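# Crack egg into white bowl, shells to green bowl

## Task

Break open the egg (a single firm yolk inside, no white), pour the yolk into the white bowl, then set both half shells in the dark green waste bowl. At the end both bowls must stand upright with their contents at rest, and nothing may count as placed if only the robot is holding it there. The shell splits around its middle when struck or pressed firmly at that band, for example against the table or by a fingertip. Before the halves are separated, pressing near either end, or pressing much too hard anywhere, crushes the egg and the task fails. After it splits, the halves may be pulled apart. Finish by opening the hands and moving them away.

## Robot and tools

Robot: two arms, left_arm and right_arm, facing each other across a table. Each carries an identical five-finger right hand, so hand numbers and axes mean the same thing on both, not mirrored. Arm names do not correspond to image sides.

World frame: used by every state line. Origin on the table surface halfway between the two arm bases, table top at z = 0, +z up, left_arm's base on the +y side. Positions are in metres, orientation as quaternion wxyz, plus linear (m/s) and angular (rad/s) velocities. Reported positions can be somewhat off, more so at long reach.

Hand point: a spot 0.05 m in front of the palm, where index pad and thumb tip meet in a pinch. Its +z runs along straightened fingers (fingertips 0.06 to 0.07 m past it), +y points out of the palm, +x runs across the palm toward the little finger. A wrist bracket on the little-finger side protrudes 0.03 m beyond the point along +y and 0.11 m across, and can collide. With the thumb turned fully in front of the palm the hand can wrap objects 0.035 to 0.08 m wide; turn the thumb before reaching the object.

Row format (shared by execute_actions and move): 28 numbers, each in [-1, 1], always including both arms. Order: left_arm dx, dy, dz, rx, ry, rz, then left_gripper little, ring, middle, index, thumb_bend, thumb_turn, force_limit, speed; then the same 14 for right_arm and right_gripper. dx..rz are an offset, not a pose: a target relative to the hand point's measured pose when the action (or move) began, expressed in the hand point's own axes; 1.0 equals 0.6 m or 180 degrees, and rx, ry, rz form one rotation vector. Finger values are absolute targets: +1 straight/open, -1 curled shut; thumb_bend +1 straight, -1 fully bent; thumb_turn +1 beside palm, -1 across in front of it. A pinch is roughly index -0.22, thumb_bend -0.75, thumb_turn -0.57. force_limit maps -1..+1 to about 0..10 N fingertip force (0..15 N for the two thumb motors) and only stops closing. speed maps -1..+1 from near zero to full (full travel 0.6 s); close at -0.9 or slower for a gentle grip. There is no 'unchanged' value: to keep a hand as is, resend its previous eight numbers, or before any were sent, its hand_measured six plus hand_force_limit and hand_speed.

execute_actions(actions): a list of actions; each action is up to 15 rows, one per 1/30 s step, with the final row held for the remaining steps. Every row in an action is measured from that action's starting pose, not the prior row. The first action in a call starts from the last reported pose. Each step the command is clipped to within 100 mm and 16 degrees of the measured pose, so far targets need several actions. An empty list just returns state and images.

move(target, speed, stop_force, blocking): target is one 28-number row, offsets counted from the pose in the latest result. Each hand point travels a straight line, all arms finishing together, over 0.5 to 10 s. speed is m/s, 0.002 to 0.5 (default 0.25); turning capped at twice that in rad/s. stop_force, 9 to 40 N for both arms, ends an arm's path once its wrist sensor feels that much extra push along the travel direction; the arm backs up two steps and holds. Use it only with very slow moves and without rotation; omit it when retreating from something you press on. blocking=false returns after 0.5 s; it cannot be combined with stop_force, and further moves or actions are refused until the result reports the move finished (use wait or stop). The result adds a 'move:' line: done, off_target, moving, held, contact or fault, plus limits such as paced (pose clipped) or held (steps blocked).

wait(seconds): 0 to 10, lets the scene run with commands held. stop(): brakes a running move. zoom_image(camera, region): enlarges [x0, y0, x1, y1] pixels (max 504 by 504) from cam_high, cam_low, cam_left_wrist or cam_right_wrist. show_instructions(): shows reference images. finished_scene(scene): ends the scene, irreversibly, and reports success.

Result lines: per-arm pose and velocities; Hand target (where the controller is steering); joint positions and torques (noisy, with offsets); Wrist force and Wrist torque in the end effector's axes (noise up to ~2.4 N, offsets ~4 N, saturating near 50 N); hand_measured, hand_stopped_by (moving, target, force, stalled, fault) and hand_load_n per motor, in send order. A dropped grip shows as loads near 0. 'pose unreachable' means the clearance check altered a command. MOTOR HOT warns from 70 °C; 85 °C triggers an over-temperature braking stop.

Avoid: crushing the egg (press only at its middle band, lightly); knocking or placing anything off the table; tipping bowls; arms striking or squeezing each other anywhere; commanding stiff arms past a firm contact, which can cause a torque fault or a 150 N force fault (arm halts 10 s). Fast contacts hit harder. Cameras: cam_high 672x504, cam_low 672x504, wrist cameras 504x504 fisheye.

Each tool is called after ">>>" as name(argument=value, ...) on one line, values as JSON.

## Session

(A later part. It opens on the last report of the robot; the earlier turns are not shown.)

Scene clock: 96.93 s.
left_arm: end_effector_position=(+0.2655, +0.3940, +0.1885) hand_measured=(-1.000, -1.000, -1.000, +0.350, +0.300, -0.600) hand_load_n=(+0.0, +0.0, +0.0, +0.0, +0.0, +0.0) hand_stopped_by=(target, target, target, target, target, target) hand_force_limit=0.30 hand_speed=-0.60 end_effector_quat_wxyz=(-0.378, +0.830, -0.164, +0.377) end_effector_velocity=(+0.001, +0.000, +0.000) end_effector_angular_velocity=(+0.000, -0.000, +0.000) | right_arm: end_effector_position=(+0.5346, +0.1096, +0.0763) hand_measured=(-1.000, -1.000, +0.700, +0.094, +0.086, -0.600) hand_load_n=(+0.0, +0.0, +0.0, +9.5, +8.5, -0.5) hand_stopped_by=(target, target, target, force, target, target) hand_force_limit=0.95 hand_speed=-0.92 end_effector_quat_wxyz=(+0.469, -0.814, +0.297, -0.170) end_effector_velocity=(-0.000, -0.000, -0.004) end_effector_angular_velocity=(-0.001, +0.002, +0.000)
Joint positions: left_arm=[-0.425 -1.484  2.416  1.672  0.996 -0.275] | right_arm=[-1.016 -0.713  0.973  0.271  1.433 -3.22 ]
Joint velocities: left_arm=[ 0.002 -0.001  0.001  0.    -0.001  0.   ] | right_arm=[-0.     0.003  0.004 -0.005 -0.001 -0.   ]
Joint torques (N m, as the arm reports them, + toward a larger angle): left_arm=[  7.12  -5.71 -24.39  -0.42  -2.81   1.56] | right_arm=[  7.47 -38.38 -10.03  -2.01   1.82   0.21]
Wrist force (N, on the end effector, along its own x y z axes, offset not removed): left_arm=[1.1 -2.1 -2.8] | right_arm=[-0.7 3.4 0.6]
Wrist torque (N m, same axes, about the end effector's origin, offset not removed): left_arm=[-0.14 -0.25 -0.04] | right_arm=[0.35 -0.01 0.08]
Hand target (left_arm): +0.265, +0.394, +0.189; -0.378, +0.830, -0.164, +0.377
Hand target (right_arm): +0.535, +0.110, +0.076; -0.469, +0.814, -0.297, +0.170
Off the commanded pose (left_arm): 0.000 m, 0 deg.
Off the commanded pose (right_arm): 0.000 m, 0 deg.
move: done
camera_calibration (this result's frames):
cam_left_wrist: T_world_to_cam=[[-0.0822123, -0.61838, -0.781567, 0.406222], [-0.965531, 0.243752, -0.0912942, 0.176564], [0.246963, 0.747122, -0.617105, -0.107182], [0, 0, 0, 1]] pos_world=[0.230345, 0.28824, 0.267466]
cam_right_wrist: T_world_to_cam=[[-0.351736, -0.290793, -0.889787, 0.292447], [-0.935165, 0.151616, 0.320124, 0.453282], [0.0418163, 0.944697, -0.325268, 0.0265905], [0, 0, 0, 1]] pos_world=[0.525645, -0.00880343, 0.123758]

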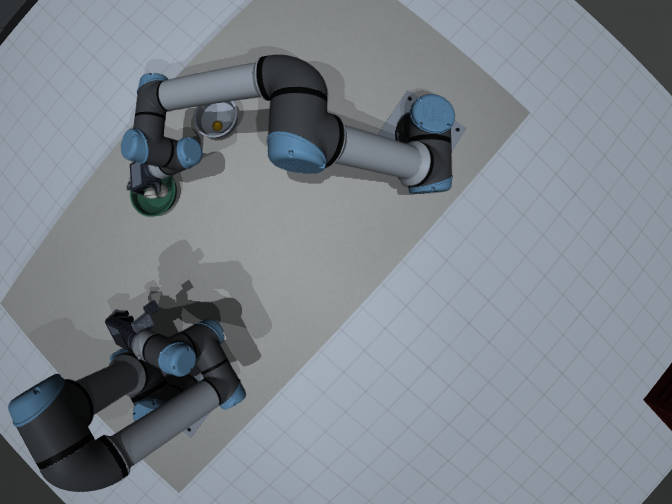

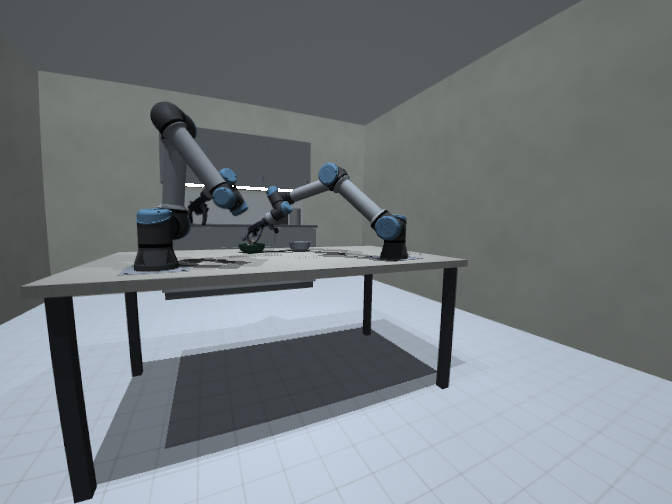

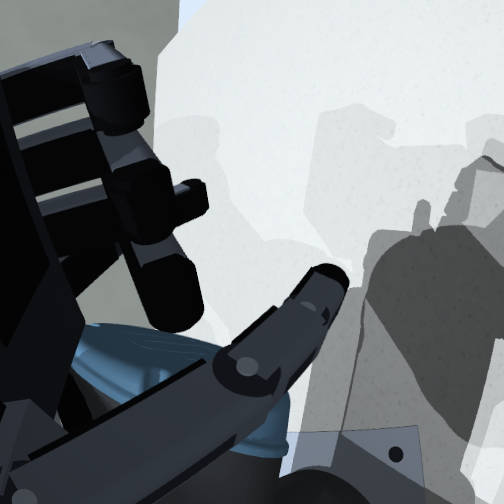

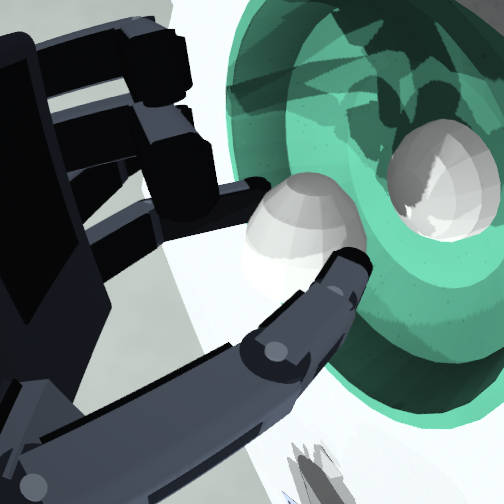

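>>> move(target=[0,0,0,0,0,0,-1,-1,-1,0.35,0.3,-0.6,0.3,-0.6,-0.005,0.012,0.015,0,0,0,-1,-1,0.7,-0.15,0.08,-0.6,0.95,-0.92], speed=0.03)

>>> move(target=[0,0,0,0,0,0,-1,-1,-1,0.35,0.3,-0.6,0.3,-0.6,0,0,0,0,0,0,-1,-1,0.7,0.35,0.3,-0.6,0.95,-0.6])

>>> move(target=[0,0,0,0,0,0,-1,-1,-1,0.35,0.3,-0.6,0.3,-0.6,0,-0.12,-0.07,0,0,0,-1,-1,0.7,0.35,0.3,-0.6,0.95,-0.6], speed=0.12)

>>> move(target=[0,0,0,0,0,0,-1,-1,-1,0.35,0.3,-0.6,0.3,-0.6,0,0.2,-0.5,0,0,0,-1,-1,0.7,0.35,0.3,-0.6,0.95,-0.6])

>>> wait(seconds=10)

>>> wait(seconds=10)

>>> zoom_image(camera="cam_high", region=[100,70,270,240])

Scene clock: 98.03 s.
left_arm: end_effector_position=(+0.2655, +0.3940, +0.1885) hand_measured=(-1.000, -1.000, -1.000, +0.350, +0.300, -0.600) hand_load_n=(+0.0, +0.0, +0.0, +0.0, +0.0, +0.0) hand_stopped_by=(target, target, target, target, target, target) hand_force_limit=0.30 hand_speed=-0.60 end_effector_quat_wxyz=(-0.378, +0.830, -0.164, +0.377) end_effector_velocity=(+0.001, +0.001, -0.000) end_effector_angular_velocity=(+0.002, -0.002, -0.001) | right_arm: end_effector_position=(+0.5349, +0.1146, +0.0658) hand_measured=(-1.000, -1.000, +0.700, +0.094, +0.086, -0.600) hand_load_n=(+0.0, +0.0, +0.0, +9.5, +8.5, -0.5) hand_stopped_by=(target, target, target, force, target, target) hand_force_limit=0.95 hand_speed=-0.92 end_effector_quat_wxyz=(+0.469, -0.814, +0.297, -0.170) end_effector_velocity=(-0.001, +0.002, -0.002) end_effector_angular_velocity=(+0.001, +0.000, +0.001)
Joint positions: left_arm=[-0.425 -1.484  2.416  1.672  0.996 -0.275] | right_arm=[-1.011 -0.694  0.964  0.26   1.438 -3.218]
Joint velocities: left_arm=[-0.     0.     0.003 -0.    -0.001 -0.   ] | right_arm=[ 0.002  0.005 -0.003 -0.002  0.001  0.002]
Joint torques (N m, as the arm reports them, + toward a larger angle): left_arm=[  6.93  -5.71 -23.92  -0.37  -2.61   1.45] | right_arm=[  7.42 -39.32 -28.8   -2.13   2.8    1.51]
Wrist force (N, on the end effector, along its own x y z axes, offset not removed): left_arm=[3.6 2.6 1.0] | right_arm=[-0.5 0.9 0.6]
Wrist torque (N m, same axes, about the end effector's origin, offset not removed): left_arm=[0.42 -0.49 0.35] | right_arm=[0.11 0.18 -0.05]
Hand target (left_arm): +0.265, +0.394, +0.189; -0.378, +0.830, -0.164, +0.377
Hand target (right_arm): +0.535, +0.115, +0.066; -0.469, +0.814, -0.297, +0.170
Off the commanded pose (left_arm): 0.000 m, 0 deg.
Off the commanded pose (right_arm): 0.000 m, 0 deg.
move: done
camera_calibration (this result's frames):
cam_left_wrist: T_world_to_cam=[[-0.0822125, -0.61838, -0.781567, 0.406222], [-0.965531, 0.243751, -0.0912941, 0.176564], [0.246963, 0.747122, -0.617105, -0.107182], [0, 0, 0, 1]] pos_world=[0.230345, 0.28824, 0.267466]
cam_right_wrist: T_world_to_cam=[[-0.351743, -0.29078, -0.889788, 0.284698], [-0.935162, 0.151609, 0.320135, 0.456207], [0.0418106, 0.944702, -0.325254, 0.0184388], [0, 0, 0, 1]] pos_world=[0.525997, -0.00379937, 0.113271]

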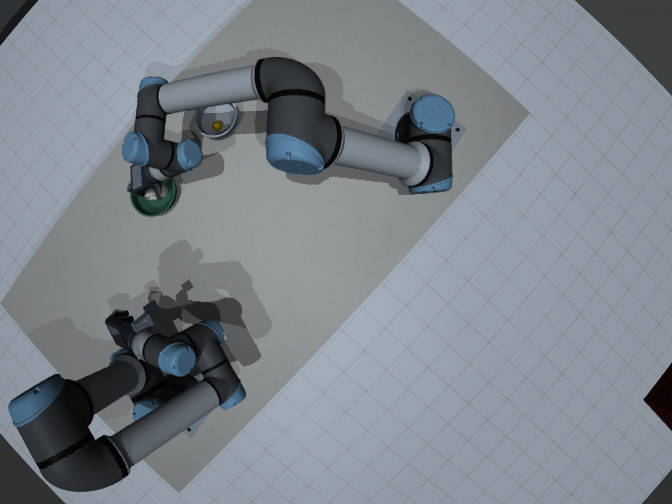

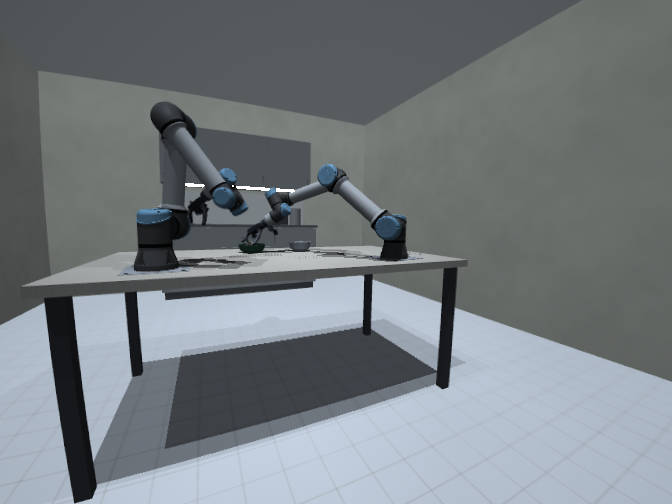

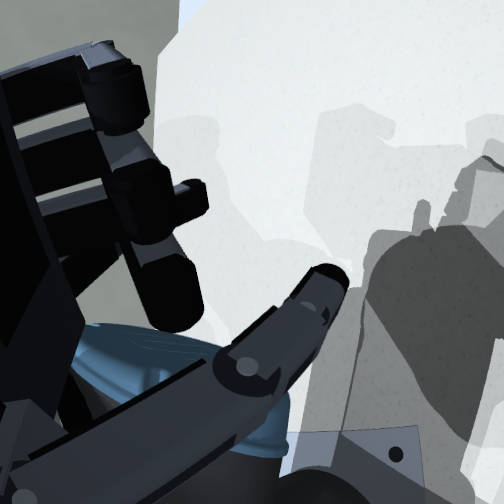

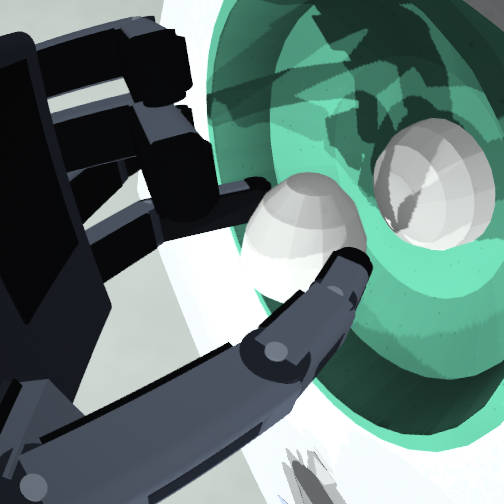

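Scene clock: 98.83 s.
left_arm: end_effector_position=(+0.2655, +0.3940, +0.1885) hand_measured=(-1.000, -1.000, -1.000, +0.350, +0.300, -0.600) hand_load_n=(+0.0, +0.0, +0.0, +0.0, +0.0, +0.0) hand_stopped_by=(target, target, target, target, target, target) hand_force_limit=0.30 hand_speed=-0.60 end_effector_quat_wxyz=(-0.378, +0.830, -0.164, +0.377) end_effector_velocity=(+0.000, +0.000, -0.000) end_effector_angular_velocity=(+0.001, +0.000, -0.002) | right_arm: end_effector_position=(+0.5349, +0.1146, +0.0658) hand_measured=(-1.000, -1.000, +0.700, +0.350, +0.300, -0.600) hand_load_n=(+0.0, +0.0, +0.0, +0.0, +0.0, +0.0) hand_stopped_by=(target, target, target, target, target, target) hand_force_limit=0.95 hand_speed=-0.60 end_effector_quat_wxyz=(+0.469, -0.814, +0.297, -0.170) end_effector_velocity=(+0.003, -0.001, +0.000) end_effector_angular_velocity=(+0.001, -0.001, -0.004)
Joint positions: left_arm=[-0.425 -1.484  2.416  1.672  0.996 -0.275] | right_arm=[-1.011 -0.694  0.964  0.259  1.438 -3.218]
Joint velocities: left_arm=[-0.     0.001  0.001 -0.002 -0.001  0.001] | right_arm=[-0.003  0.    -0.    -0.002  0.001  0.   ]
Joint torques (N m, as the arm reports them, + toward a larger angle): left_arm=[  7.34  -5.48 -24.35  -0.4   -2.69   1.54] | right_arm=[  3.33 -60.16 -10.42   0.94   1.05   0.62]
Wrist force (N, on the end effector, along its own x y z axes, offset not removed): left_arm=[3.3 0.0 0.1] | right_arm=[-1.0 3.4 0.8]
Wrist torque (N m, same axes, about the end effector's origin, offset not removed): left_arm=[0.18 -0.63 0.44] | right_arm=[0.48 0.07 -0.04]
Hand target (left_arm): +0.265, +0.394, +0.189; -0.378, +0.830, -0.164, +0.377
Hand target (right_arm): +0.535, +0.115, +0.066; -0.469, +0.814, -0.297, +0.170
Off the commanded pose (left_arm): 0.000 m, 0 deg.
Off the commanded pose (right_arm): 0.000 m, 0 deg.
move: done
camera_calibration (this result's frames):
cam_left_wrist: T_world_to_cam=[[-0.0822124, -0.61838, -0.781567, 0.406222], [-0.965531, 0.243751, -0.0912941, 0.176564], [0.246962, 0.747122, -0.617105, -0.107182], [0, 0, 0, 1]] pos_world=[0.230345, 0.28824, 0.267466]
cam_right_wrist: T_world_to_cam=[[-0.351706, -0.290747, -0.889814, 0.284684], [-0.935176, 0.151597, 0.320101, 0.456212], [0.0418247, 0.944714, -0.325217, 0.0184018], [0, 0, 0, 1]] pos_world=[0.525993, -0.00377384, 0.113266]

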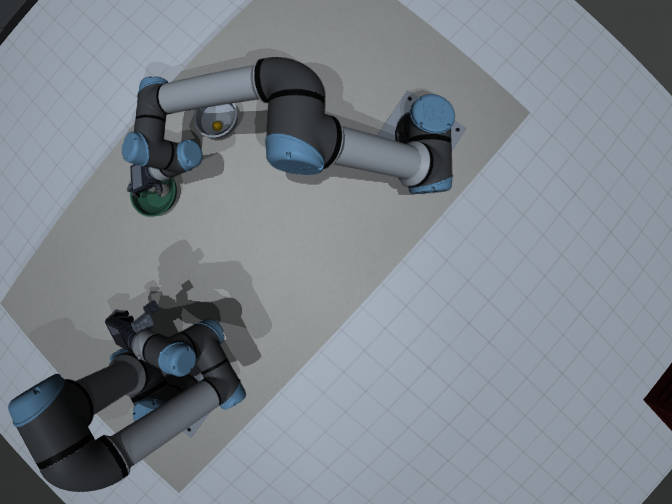

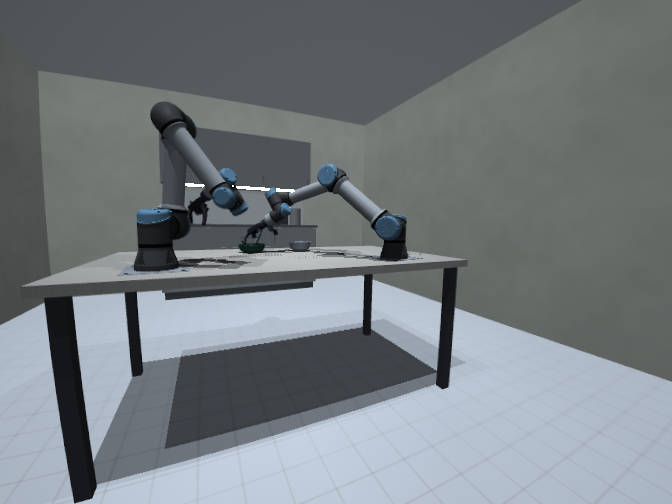

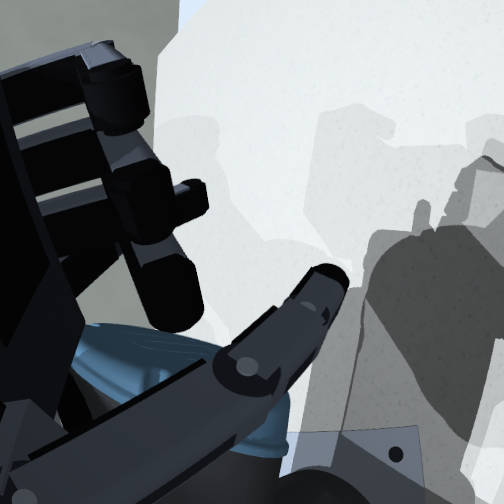

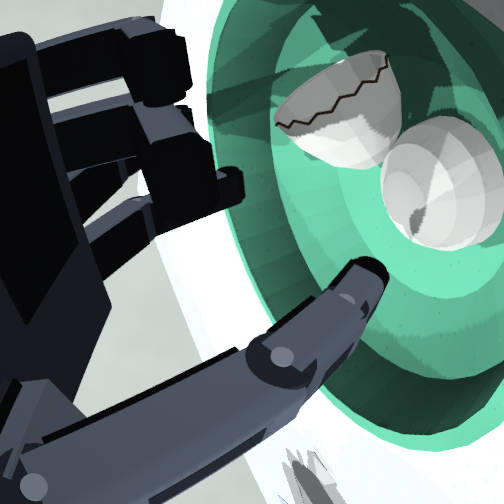

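Scene clock: 100.07 s.
left_arm: end_effector_position=(+0.2655, +0.3940, +0.1885) hand_measured=(-1.000, -1.000, -1.000, +0.350, +0.300, -0.600) hand_load_n=(+0.0, +0.0, +0.0, +0.0, +0.0, +0.0) hand_stopped_by=(target, target, target, target, target, target) hand_force_limit=0.30 hand_speed=-0.60 end_effector_quat_wxyz=(-0.378, +0.830, -0.164, +0.377) end_effector_velocity=(-0.000, -0.000, -0.000) end_effector_angular_velocity=(-0.000, +0.001, -0.001) | right_arm: end_effector_position=(+0.5349, +0.1143, +0.1489) hand_measured=(-1.000, -1.000, +0.700, +0.350, +0.300, -0.600) hand_load_n=(+0.0, +0.0, +0.0, +0.0, +0.0, +0.0) hand_stopped_by=(target, target, target, target, target, target) hand_force_limit=0.95 hand_speed=-0.60 end_effector_quat_wxyz=(+0.469, -0.814, +0.297, -0.170) end_effector_velocity=(+0.001, +0.000, +0.004) end_effector_angular_velocity=(+0.000, -0.001, +0.000)
Joint positions: left_arm=[-0.425 -1.484  2.416  1.672  0.996 -0.275] | right_arm=[-1.011 -0.74   0.833  0.437  1.438 -3.218]
Joint velocities: left_arm=[-0.001 -0.     0.    -0.     0.001  0.   ] | right_arm=[-0.    -0.001 -0.008  0.008 -0.    -0.001]
Joint torques (N m, as the arm reports them, + toward a larger angle): left_arm=[  6.81  -5.66 -23.84  -0.4   -2.75   1.43] | right_arm=[ -6.18 -59.37 -30.15   2.12  -3.03  -1.72]
Wrist force (N, on the end effector, along its own x y z axes, offset not removed): left_arm=[1.8 4.3 0.2] | right_arm=[-1.5 1.4 0.1]
Wrist torque (N m, same axes, about the end effector's origin, offset not removed): left_arm=[0.82 -0.30 0.32] | right_arm=[0.21 0.24 -0.11]
Hand target (left_arm): +0.265, +0.394, +0.189; -0.378, +0.830, -0.164, +0.377
Hand target (right_arm): +0.535, +0.114, +0.149; -0.469, +0.814, -0.297, +0.170
Off the commanded pose (left_arm): 0.000 m, 0 deg.
Off the commanded pose (right_arm): 0.000 m, 0 deg.
move: done
camera_calibration (this result's frames):
cam_left_wrist: T_world_to_cam=[[-0.0822125, -0.61838, -0.781567, 0.406222], [-0.965531, 0.243752, -0.0912941, 0.176564], [0.246963, 0.747122, -0.617105, -0.107182], [0, 0, 0, 1]] pos_world=[0.230345, 0.28824, 0.267466]
cam_right_wrist: T_world_to_cam=[[-0.351653, -0.290659, -0.889864, 0.358467], [-0.935194, 0.151575, 0.320058, 0.429657], [0.0418532, 0.944745, -0.325125, 0.0456343], [0, 0, 0, 1]] pos_world=[0.525959, -0.00404604, 0.196309]

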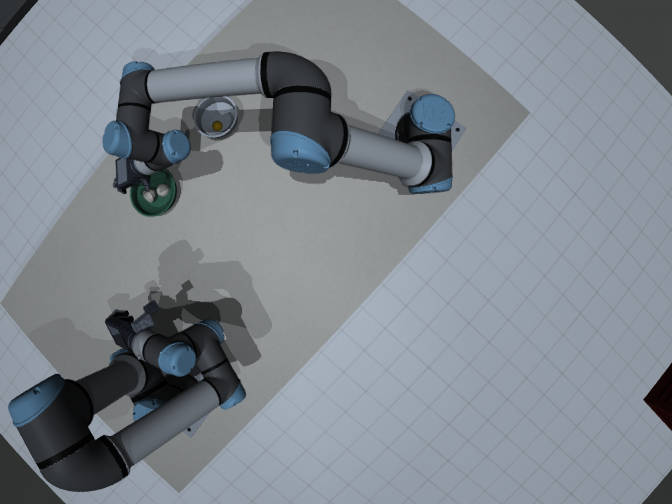

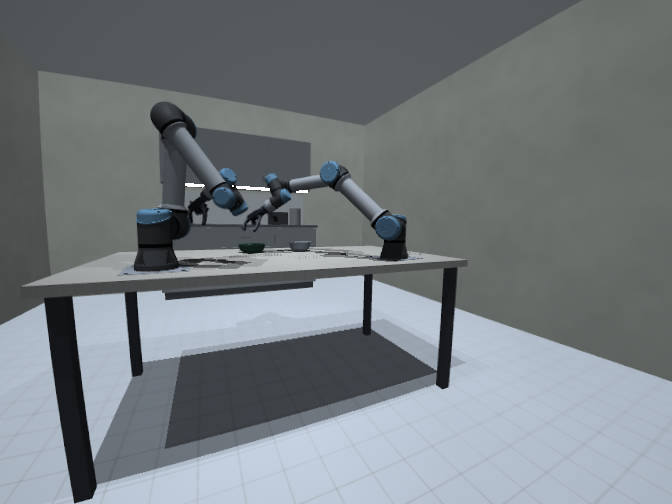

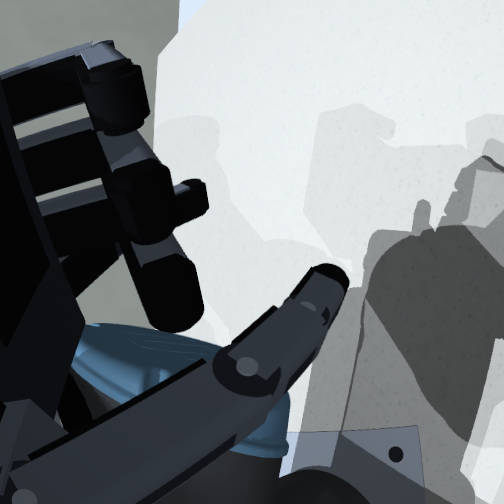

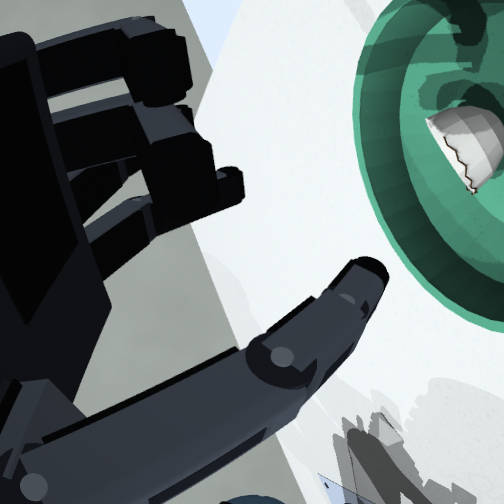

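Scene clock: 102.07 s.
left_arm: end_effector_position=(+0.2655, +0.3940, +0.1885) hand_measured=(-1.000, -1.000, -1.000, +0.350, +0.300, -0.600) hand_load_n=(+0.0, +0.0, +0.0, +0.0, +0.0, +0.0) hand_stopped_by=(target, target, target, target, target, target) hand_force_limit=0.30 hand_speed=-0.60 end_effector_quat_wxyz=(-0.378, +0.830, -0.164, +0.377) end_effector_velocity=(+0.000, +0.000, +0.000) end_effector_angular_velocity=(+0.001, -0.001, -0.000) | right_arm: end_effector_position=(+0.3295, -0.1301, +0.1958) hand_measured=(-1.000, -1.000, +0.700, +0.350, +0.300, -0.600) hand_load_n=(+0.0, +0.0, +0.0, +0.0, +0.0, +0.0) hand_stopped_by=(target, target, target, target, target, target) hand_force_limit=0.95 hand_speed=-0.60 end_effector_quat_wxyz=(+0.469, -0.814, +0.297, -0.170) end_effector_velocity=(-0.001, -0.002, +0.000) end_effector_angular_velocity=(+0.000, +0.000, -0.000)
Joint positions: left_arm=[-0.425 -1.484  2.416  1.672  0.996 -0.275] | right_arm=[-1.157 -1.562  1.897  0.21   1.313 -3.294]
Joint velocities: left_arm=[ 0.     0.     0.001 -0.    -0.001  0.   ] | right_arm=[-0.005 -0.006  0.005  0.001 -0.004 -0.002]
Joint torques (N m, as the arm reports them, + toward a larger angle): left_arm=[  7.58  -5.16 -23.83  -0.35  -2.64   1.51] | right_arm=[ -4.88 -27.92  -8.75   2.25  -3.24  -1.98]
Wrist force (N, on the end effector, along its own x y z axes, offset not removed): left_arm=[2.2 1.7 0.0] | right_arm=[0.2 -1.3 0.1]
Wrist torque (N m, same axes, about the end effector's origin, offset not removed): left_arm=[0.59 -0.17 0.06] | right_arm=[-0.25 0.10 -0.16]
Hand target (left_arm): +0.265, +0.394, +0.189; -0.378, +0.830, -0.164, +0.377
Hand target (right_arm): +0.329, -0.130, +0.196; -0.469, +0.814, -0.296, +0.170
Off the commanded pose (left_arm): 0.000 m, 0 deg.
Off the commanded pose (right_arm): 0.001 m, 0 deg.
move: done
camera_calibration (this result's frames):
cam_left_wrist: T_world_to_cam=[[-0.0822125, -0.61838, -0.781567, 0.406222], [-0.965531, 0.243751, -0.0912939, 0.176564], [0.246962, 0.747122, -0.617105, -0.107182], [0, 0, 0, 1]] pos_world=[0.230345, 0.28824, 0.267466]
cam_right_wrist: T_world_to_cam=[[-0.351463, -0.29098, -0.889834, 0.256833], [-0.935261, 0.151741, 0.319785, 0.259752], [0.0419733, 0.944619, -0.325473, 0.300414], [0, 0, 0, 1]] pos_world=[0.320594, -0.248458, 0.243251]

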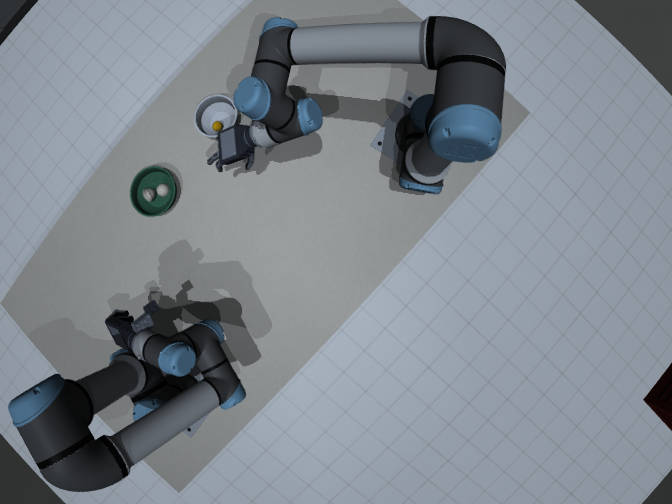

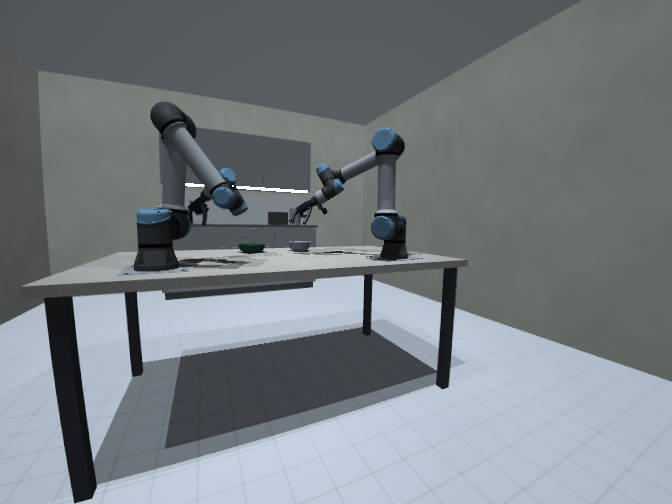

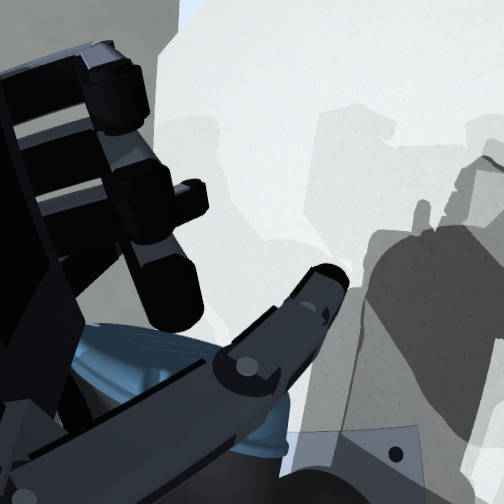

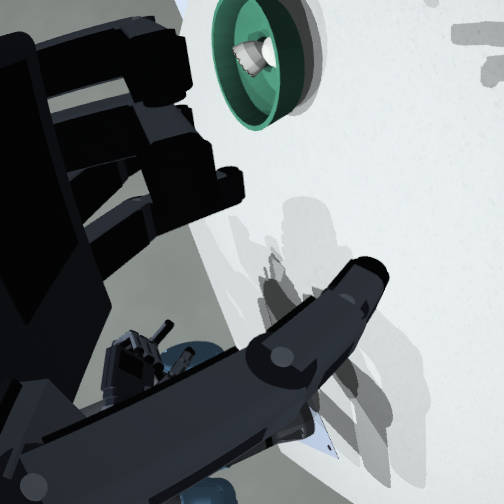

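Scene clock: 112.07 s.
left_arm: end_effector_position=(+0.2655, +0.3940, +0.1885) hand_measured=(-1.000, -1.000, -1.000, +0.350, +0.300, -0.600) hand_load_n=(+0.0, +0.0, +0.0, +0.0, +0.0, +0.0) hand_stopped_by=(target, target, target, target, target, target) hand_force_limit=0.30 hand_speed=-0.60 end_effector_quat_wxyz=(-0.378, +0.830, -0.164, +0.377) end_effector_velocity=(-0.000, +0.000, +0.000) end_effector_angular_velocity=(+0.002, +0.002, +0.002) | right_arm: end_effector_position=(+0.3294, -0.1304, +0.1959) hand_measured=(-1.000, -1.000, +0.700, +0.350, +0.300, -0.600) hand_load_n=(+0.0, +0.0, +0.0, +0.0, +0.0, +0.0) hand_stopped_by=(target, target, target, target, target, target) hand_force_limit=0.95 hand_speed=-0.60 end_effector_quat_wxyz=(+0.469, -0.814, +0.296, -0.170) end_effector_velocity=(-0.000, -0.000, -0.000) end_effector_angular_velocity=(+0.000, +0.003, -0.001)
Joint positions: left_arm=[-0.425 -1.484  2.416  1.672  0.996 -0.275] | right_arm=[-1.157 -1.563  1.897  0.21   1.312 -3.294]
Joint velocities: left_arm=[ 0.001  0.    -0.001  0.001  0.002  0.001] | right_arm=[-0.001  0.     0.     0.001 -0.001  0.001]
Joint torques (N m, as the arm reports them, + toward a larger angle): left_arm=[  6.79  -6.15 -24.25  -0.34  -2.62   1.54] | right_arm=[ -6.27 -28.95 -10.44   2.27  -3.18  -1.71]
Wrist force (N, on the end effector, along its own x y z axes, offset not removed): left_arm=[0.9 1.9 -4.2] | right_arm=[0.6 -1.6 1.8]
Wrist torque (N m, same axes, about the end effector's origin, offset not removed): left_arm=[0.56 -0.07 -0.08] | right_arm=[-0.21 -0.17 -0.07]
Hand target (left_arm): +0.265, +0.394, +0.189; -0.378, +0.830, -0.164, +0.377
Hand target (right_arm): +0.329, -0.130, +0.196; -0.469, +0.814, -0.296, +0.170
Off the commanded pose (left_arm): 0.000 m, 0 deg.
Off the commanded pose (right_arm): 0.001 m, 0 deg.
wait: 10.00 s; at rest by 0.17 s
camera_calibration (this result's frames):
cam_left_wrist: T_world_to_cam=[[-0.0822125, -0.618381, -0.781567, 0.406222], [-0.965531, 0.243751, -0.0912941, 0.176564], [0.246963, 0.747122, -0.617105, -0.107182], [0, 0, 0, 1]] pos_world=[0.230345, 0.28824, 0.267466]
cam_right_wrist: T_world_to_cam=[[-0.351407, -0.290901, -0.889882, 0.256798], [-0.935282, 0.151672, 0.319754, 0.259617], [0.0419533, 0.944655, -0.325373, 0.300669], [0, 0, 0, 1]] pos_world=[0.320441, -0.248703, 0.243336]

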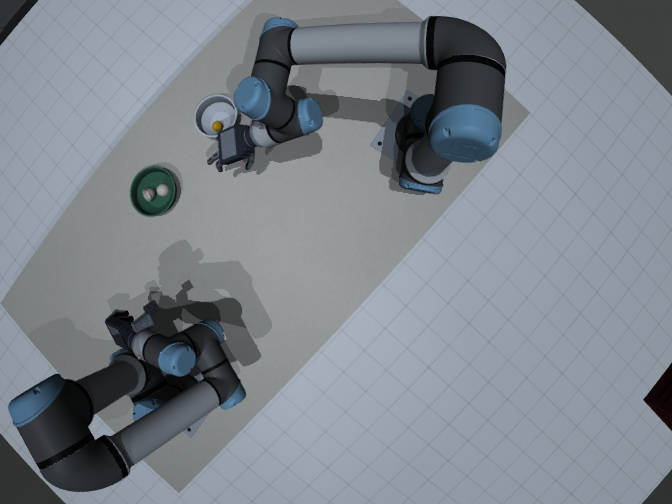

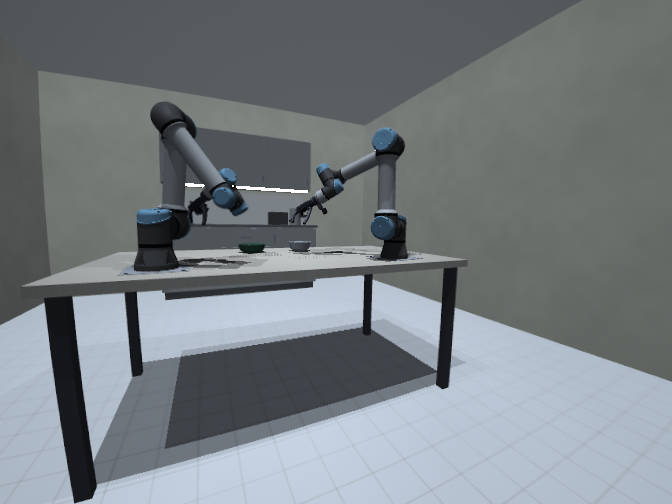

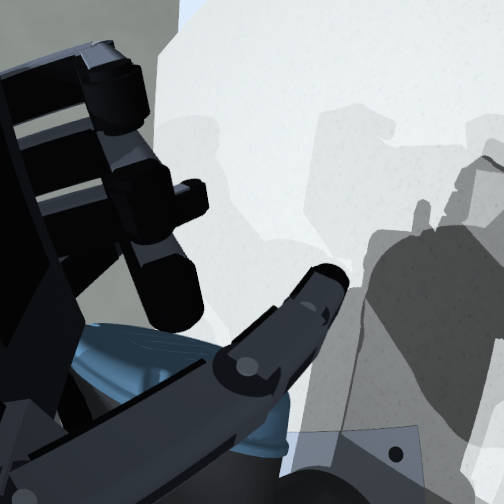

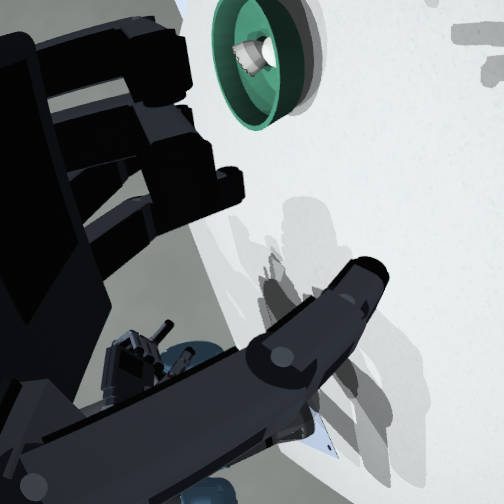

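Scene clock: 122.07 s.
left_arm: end_effector_position=(+0.2655, +0.3940, +0.1885) hand_measured=(-1.000, -1.000, -1.000, +0.350, +0.300, -0.600) hand_load_n=(+0.0, +0.0, +0.0, +0.0, +0.0, +0.0) hand_stopped_by=(target, target, target, target, target, target) hand_force_limit=0.30 hand_speed=-0.60 end_effector_quat_wxyz=(-0.378, +0.830, -0.164, +0.377) end_effector_velocity=(+0.000, +0.000, -0.000) end_effector_angular_velocity=(+0.000, -0.001, +0.001) | right_arm: end_effector_position=(+0.3294, -0.1304, +0.1959) hand_measured=(-1.000, -1.000, +0.700, +0.350, +0.300, -0.600) hand_load_n=(+0.0, +0.0, +0.0, +0.0, +0.0, +0.0) hand_stopped_by=(target, target, target, target, target, target) hand_force_limit=0.95 hand_speed=-0.60 end_effector_quat_wxyz=(+0.469, -0.814, +0.296, -0.170) end_effector_velocity=(-0.000, +0.000, -0.001) end_effector_angular_velocity=(-0.001, +0.002, +0.000)
Joint positions: left_arm=[-0.425 -1.484  2.416  1.672  0.996 -0.275] | right_arm=[-1.157 -1.563  1.897  0.21   1.312 -3.294]
Joint velocities: left_arm=[ 0.     0.001  0.001 -0.    -0.    -0.001] | right_arm=[0.001 0.001 0.    0.001 0.    0.   ]
Joint torques (N m, as the arm reports them, + toward a larger angle): left_arm=[  6.63  -6.53 -23.71  -0.34  -2.62   1.51] | right_arm=[ -6.02 -29.48 -10.69   2.2   -3.07  -1.7 ]
Wrist force (N, on the end effector, along its own x y z axes, offset not removed): left_arm=[0.9 -2.9 -1.2] | right_arm=[-4.3 1.3 1.7]
Wrist torque (N m, same axes, about the end effector's origin, offset not removed): left_arm=[-0.56 0.00 -0.12] | right_arm=[0.19 0.72 -0.35]
Hand target (left_arm): +0.265, +0.394, +0.189; -0.378, +0.830, -0.164, +0.377
Hand target (right_arm): +0.329, -0.130, +0.196; -0.469, +0.814, -0.296, +0.170
Off the commanded pose (left_arm): 0.000 m, 0 deg.
Off the commanded pose (right_arm): 0.001 m, 0 deg.
wait: 10.00 s; at rest by 0.17 s
camera_calibration (this result's frames):
cam_left_wrist: T_world_to_cam=[[-0.0822124, -0.61838, -0.781567, 0.406222], [-0.965531, 0.243751, -0.0912941, 0.176564], [0.246963, 0.747122, -0.617105, -0.107182], [0, 0, 0, 1]] pos_world=[0.230345, 0.28824, 0.267466]
cam_right_wrist: T_world_to_cam=[[-0.351407, -0.2909, -0.889882, 0.256798], [-0.935282, 0.151672, 0.319754, 0.259617], [0.0419534, 0.944655, -0.325373, 0.300669], [0, 0, 0, 1]] pos_world=[0.320441, -0.248703, 0.243336]

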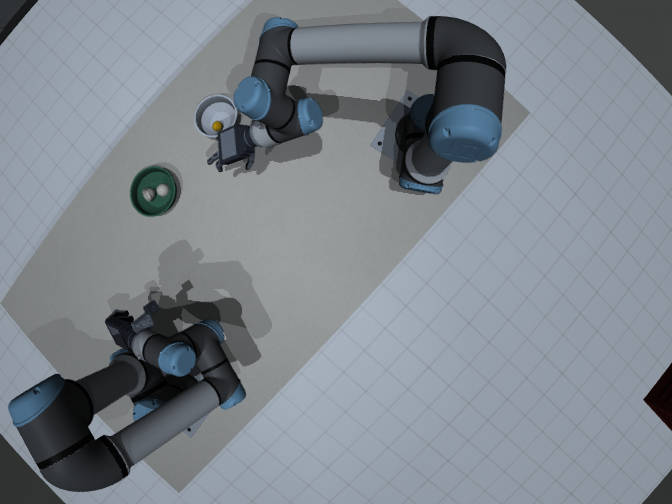

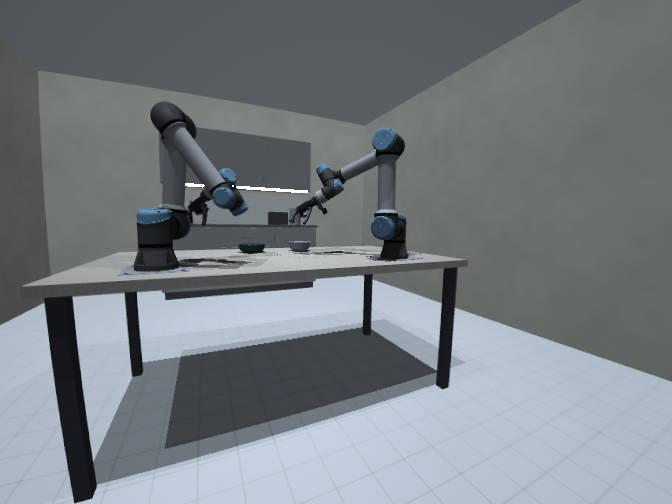

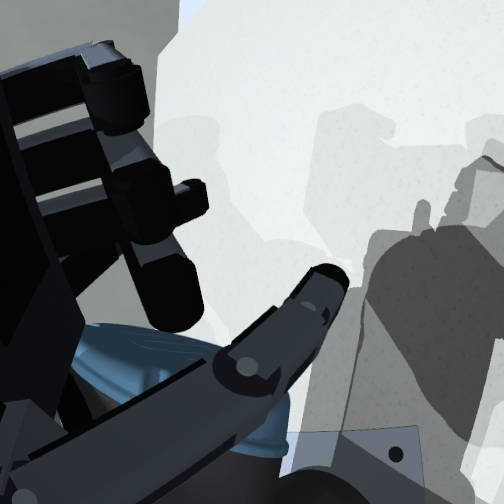

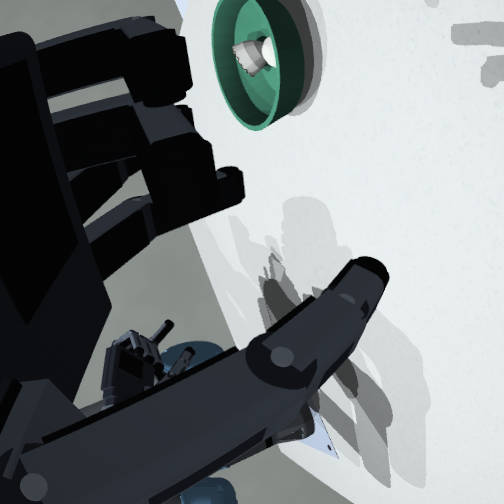

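Region (100, 70, 270, 240) of cam_high's 672x504 image, scaled by 2.965, with more detail than that image has.

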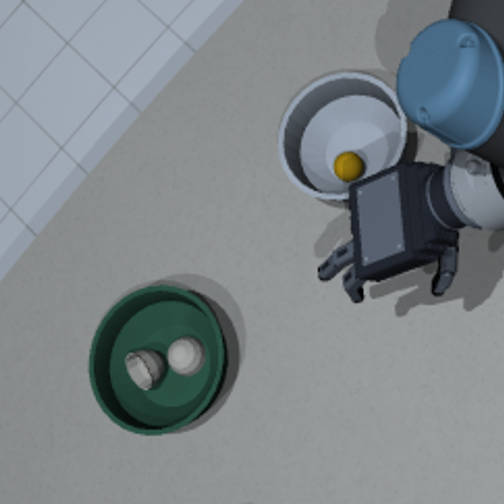

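>>> move(target=[0,0,0,0,0,0,-1,-1,-1,0.35,0.3,-0.6,0.3,-0.6,-0.1,0.05,-0.2,0,0,0,-1,-1,0.7,0.35,0.3,-0.6,0.95,-0.6])

>>> finished_scene(scene=2)

Scene clock: 123.47 s.
left_arm: end_effector_position=(+0.2655, +0.3940, +0.1885) hand_measured=(-1.000, -1.000, -1.000, +0.350, +0.300, -0.600) hand_load_n=(+0.0, +0.0, +0.0, +0.0, +0.0, +0.0) hand_stopped_by=(target, target, target, target, target, target) hand_force_limit=0.30 hand_speed=-0.60 end_effector_quat_wxyz=(-0.378, +0.830, -0.164, +0.377) end_effector_velocity=(-0.000, -0.000, +0.000) end_effector_angular_velocity=(+0.002, +0.001, -0.001) | right_arm: end_effector_position=(+0.2072, -0.1826, +0.2303) hand_measured=(-1.000, -1.000, +0.700, +0.350, +0.300, -0.600) hand_load_n=(+0.0, +0.0, +0.0, +0.0, +0.0, +0.0) hand_stopped_by=(target, target, target, target, target, target) hand_force_limit=0.95 hand_speed=-0.60 end_effector_quat_wxyz=(+0.469, -0.814, +0.297, -0.170) end_effector_velocity=(-0.003, -0.001, +0.002) end_effector_angular_velocity=(+0.001, -0.002, +0.001)
Joint positions: left_arm=[-0.425 -1.484  2.416  1.672  0.996 -0.275] | right_arm=[-1.045 -1.874  2.065  0.342  1.408 -3.235]
Joint velocities: left_arm=[-0.001  0.    -0.     0.     0.     0.002] | right_arm=[ 0.004 -0.008  0.001  0.005  0.003  0.001]
Joint torques (N m, as the arm reports them, + toward a larger angle): left_arm=[  6.9   -6.14 -23.45  -0.3   -2.65   1.52] | right_arm=[  7.21 -16.91 -11.22   2.23   2.55   1.44]
Wrist force (N, on the end effector, along its own x y z axes, offset not removed): left_arm=[3.0 0.4 -4.3] | right_arm=[-2.1 0.8 1.4]
Wrist torque (N m, same axes, about the end effector's origin, offset not removed): left_arm=[0.49 -0.51 0.28] | right_arm=[0.18 0.48 -0.07]
Hand target (left_arm): +0.265, +0.394, +0.189; -0.378, +0.830, -0.164, +0.377
Hand target (right_arm): +0.207, -0.183, +0.230; -0.469, +0.814, -0.297, +0.170
Off the commanded pose (left_arm): 0.000 m, 0 deg.
Off the commanded pose (right_arm): 0.000 m, 0 deg.
move: done
camera_calibration (this result's frames):
cam_left_wrist: T_world_to_cam=[[-0.0822126, -0.61838, -0.781567, 0.406222], [-0.965531, 0.243752, -0.0912941, 0.176564], [0.246963, 0.747122, -0.617105, -0.107182], [0, 0, 0, 1]] pos_world=[0.230345, 0.28824, 0.267466]
cam_right_wrist: T_world_to_cam=[[-0.351616, -0.290725, -0.889857, 0.22938], [-0.935209, 0.151577, 0.320014, 0.142158], [0.0418457, 0.944724, -0.325185, 0.36631], [0, 0, 0, 1]] pos_world=[0.198273, -0.300923, 0.277741]

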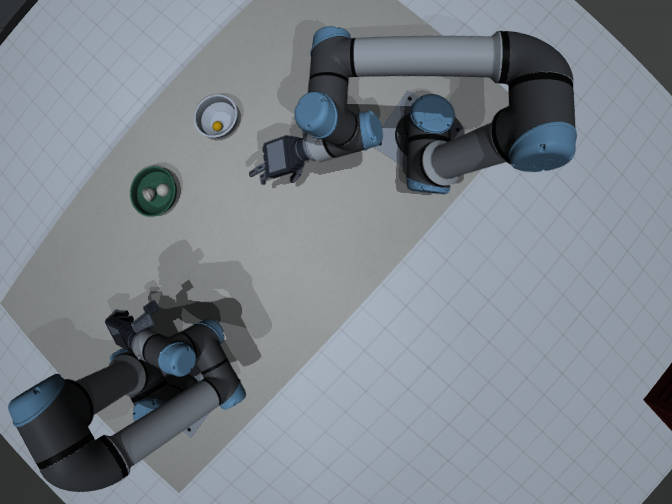

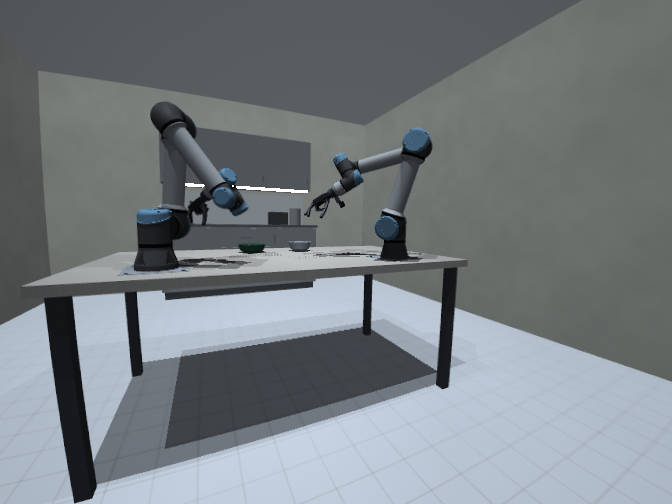

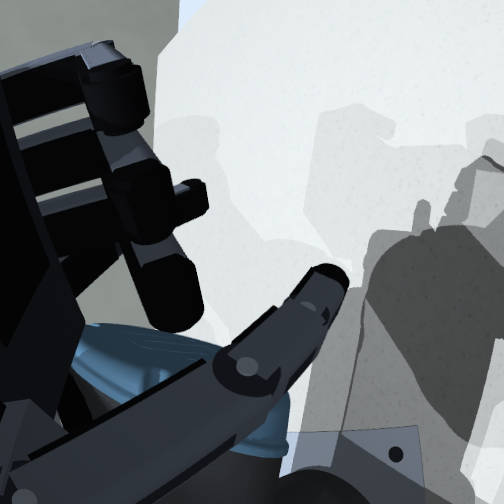

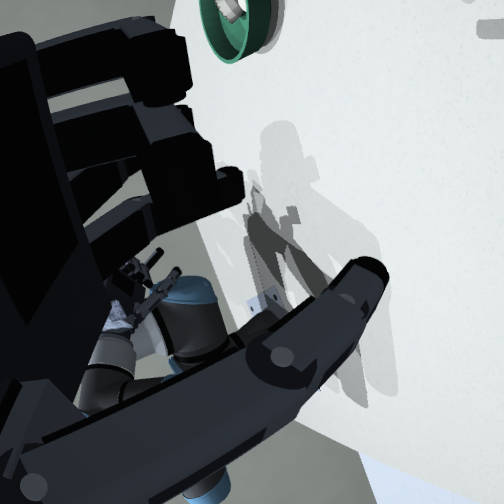

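The scene is finished: the task was done.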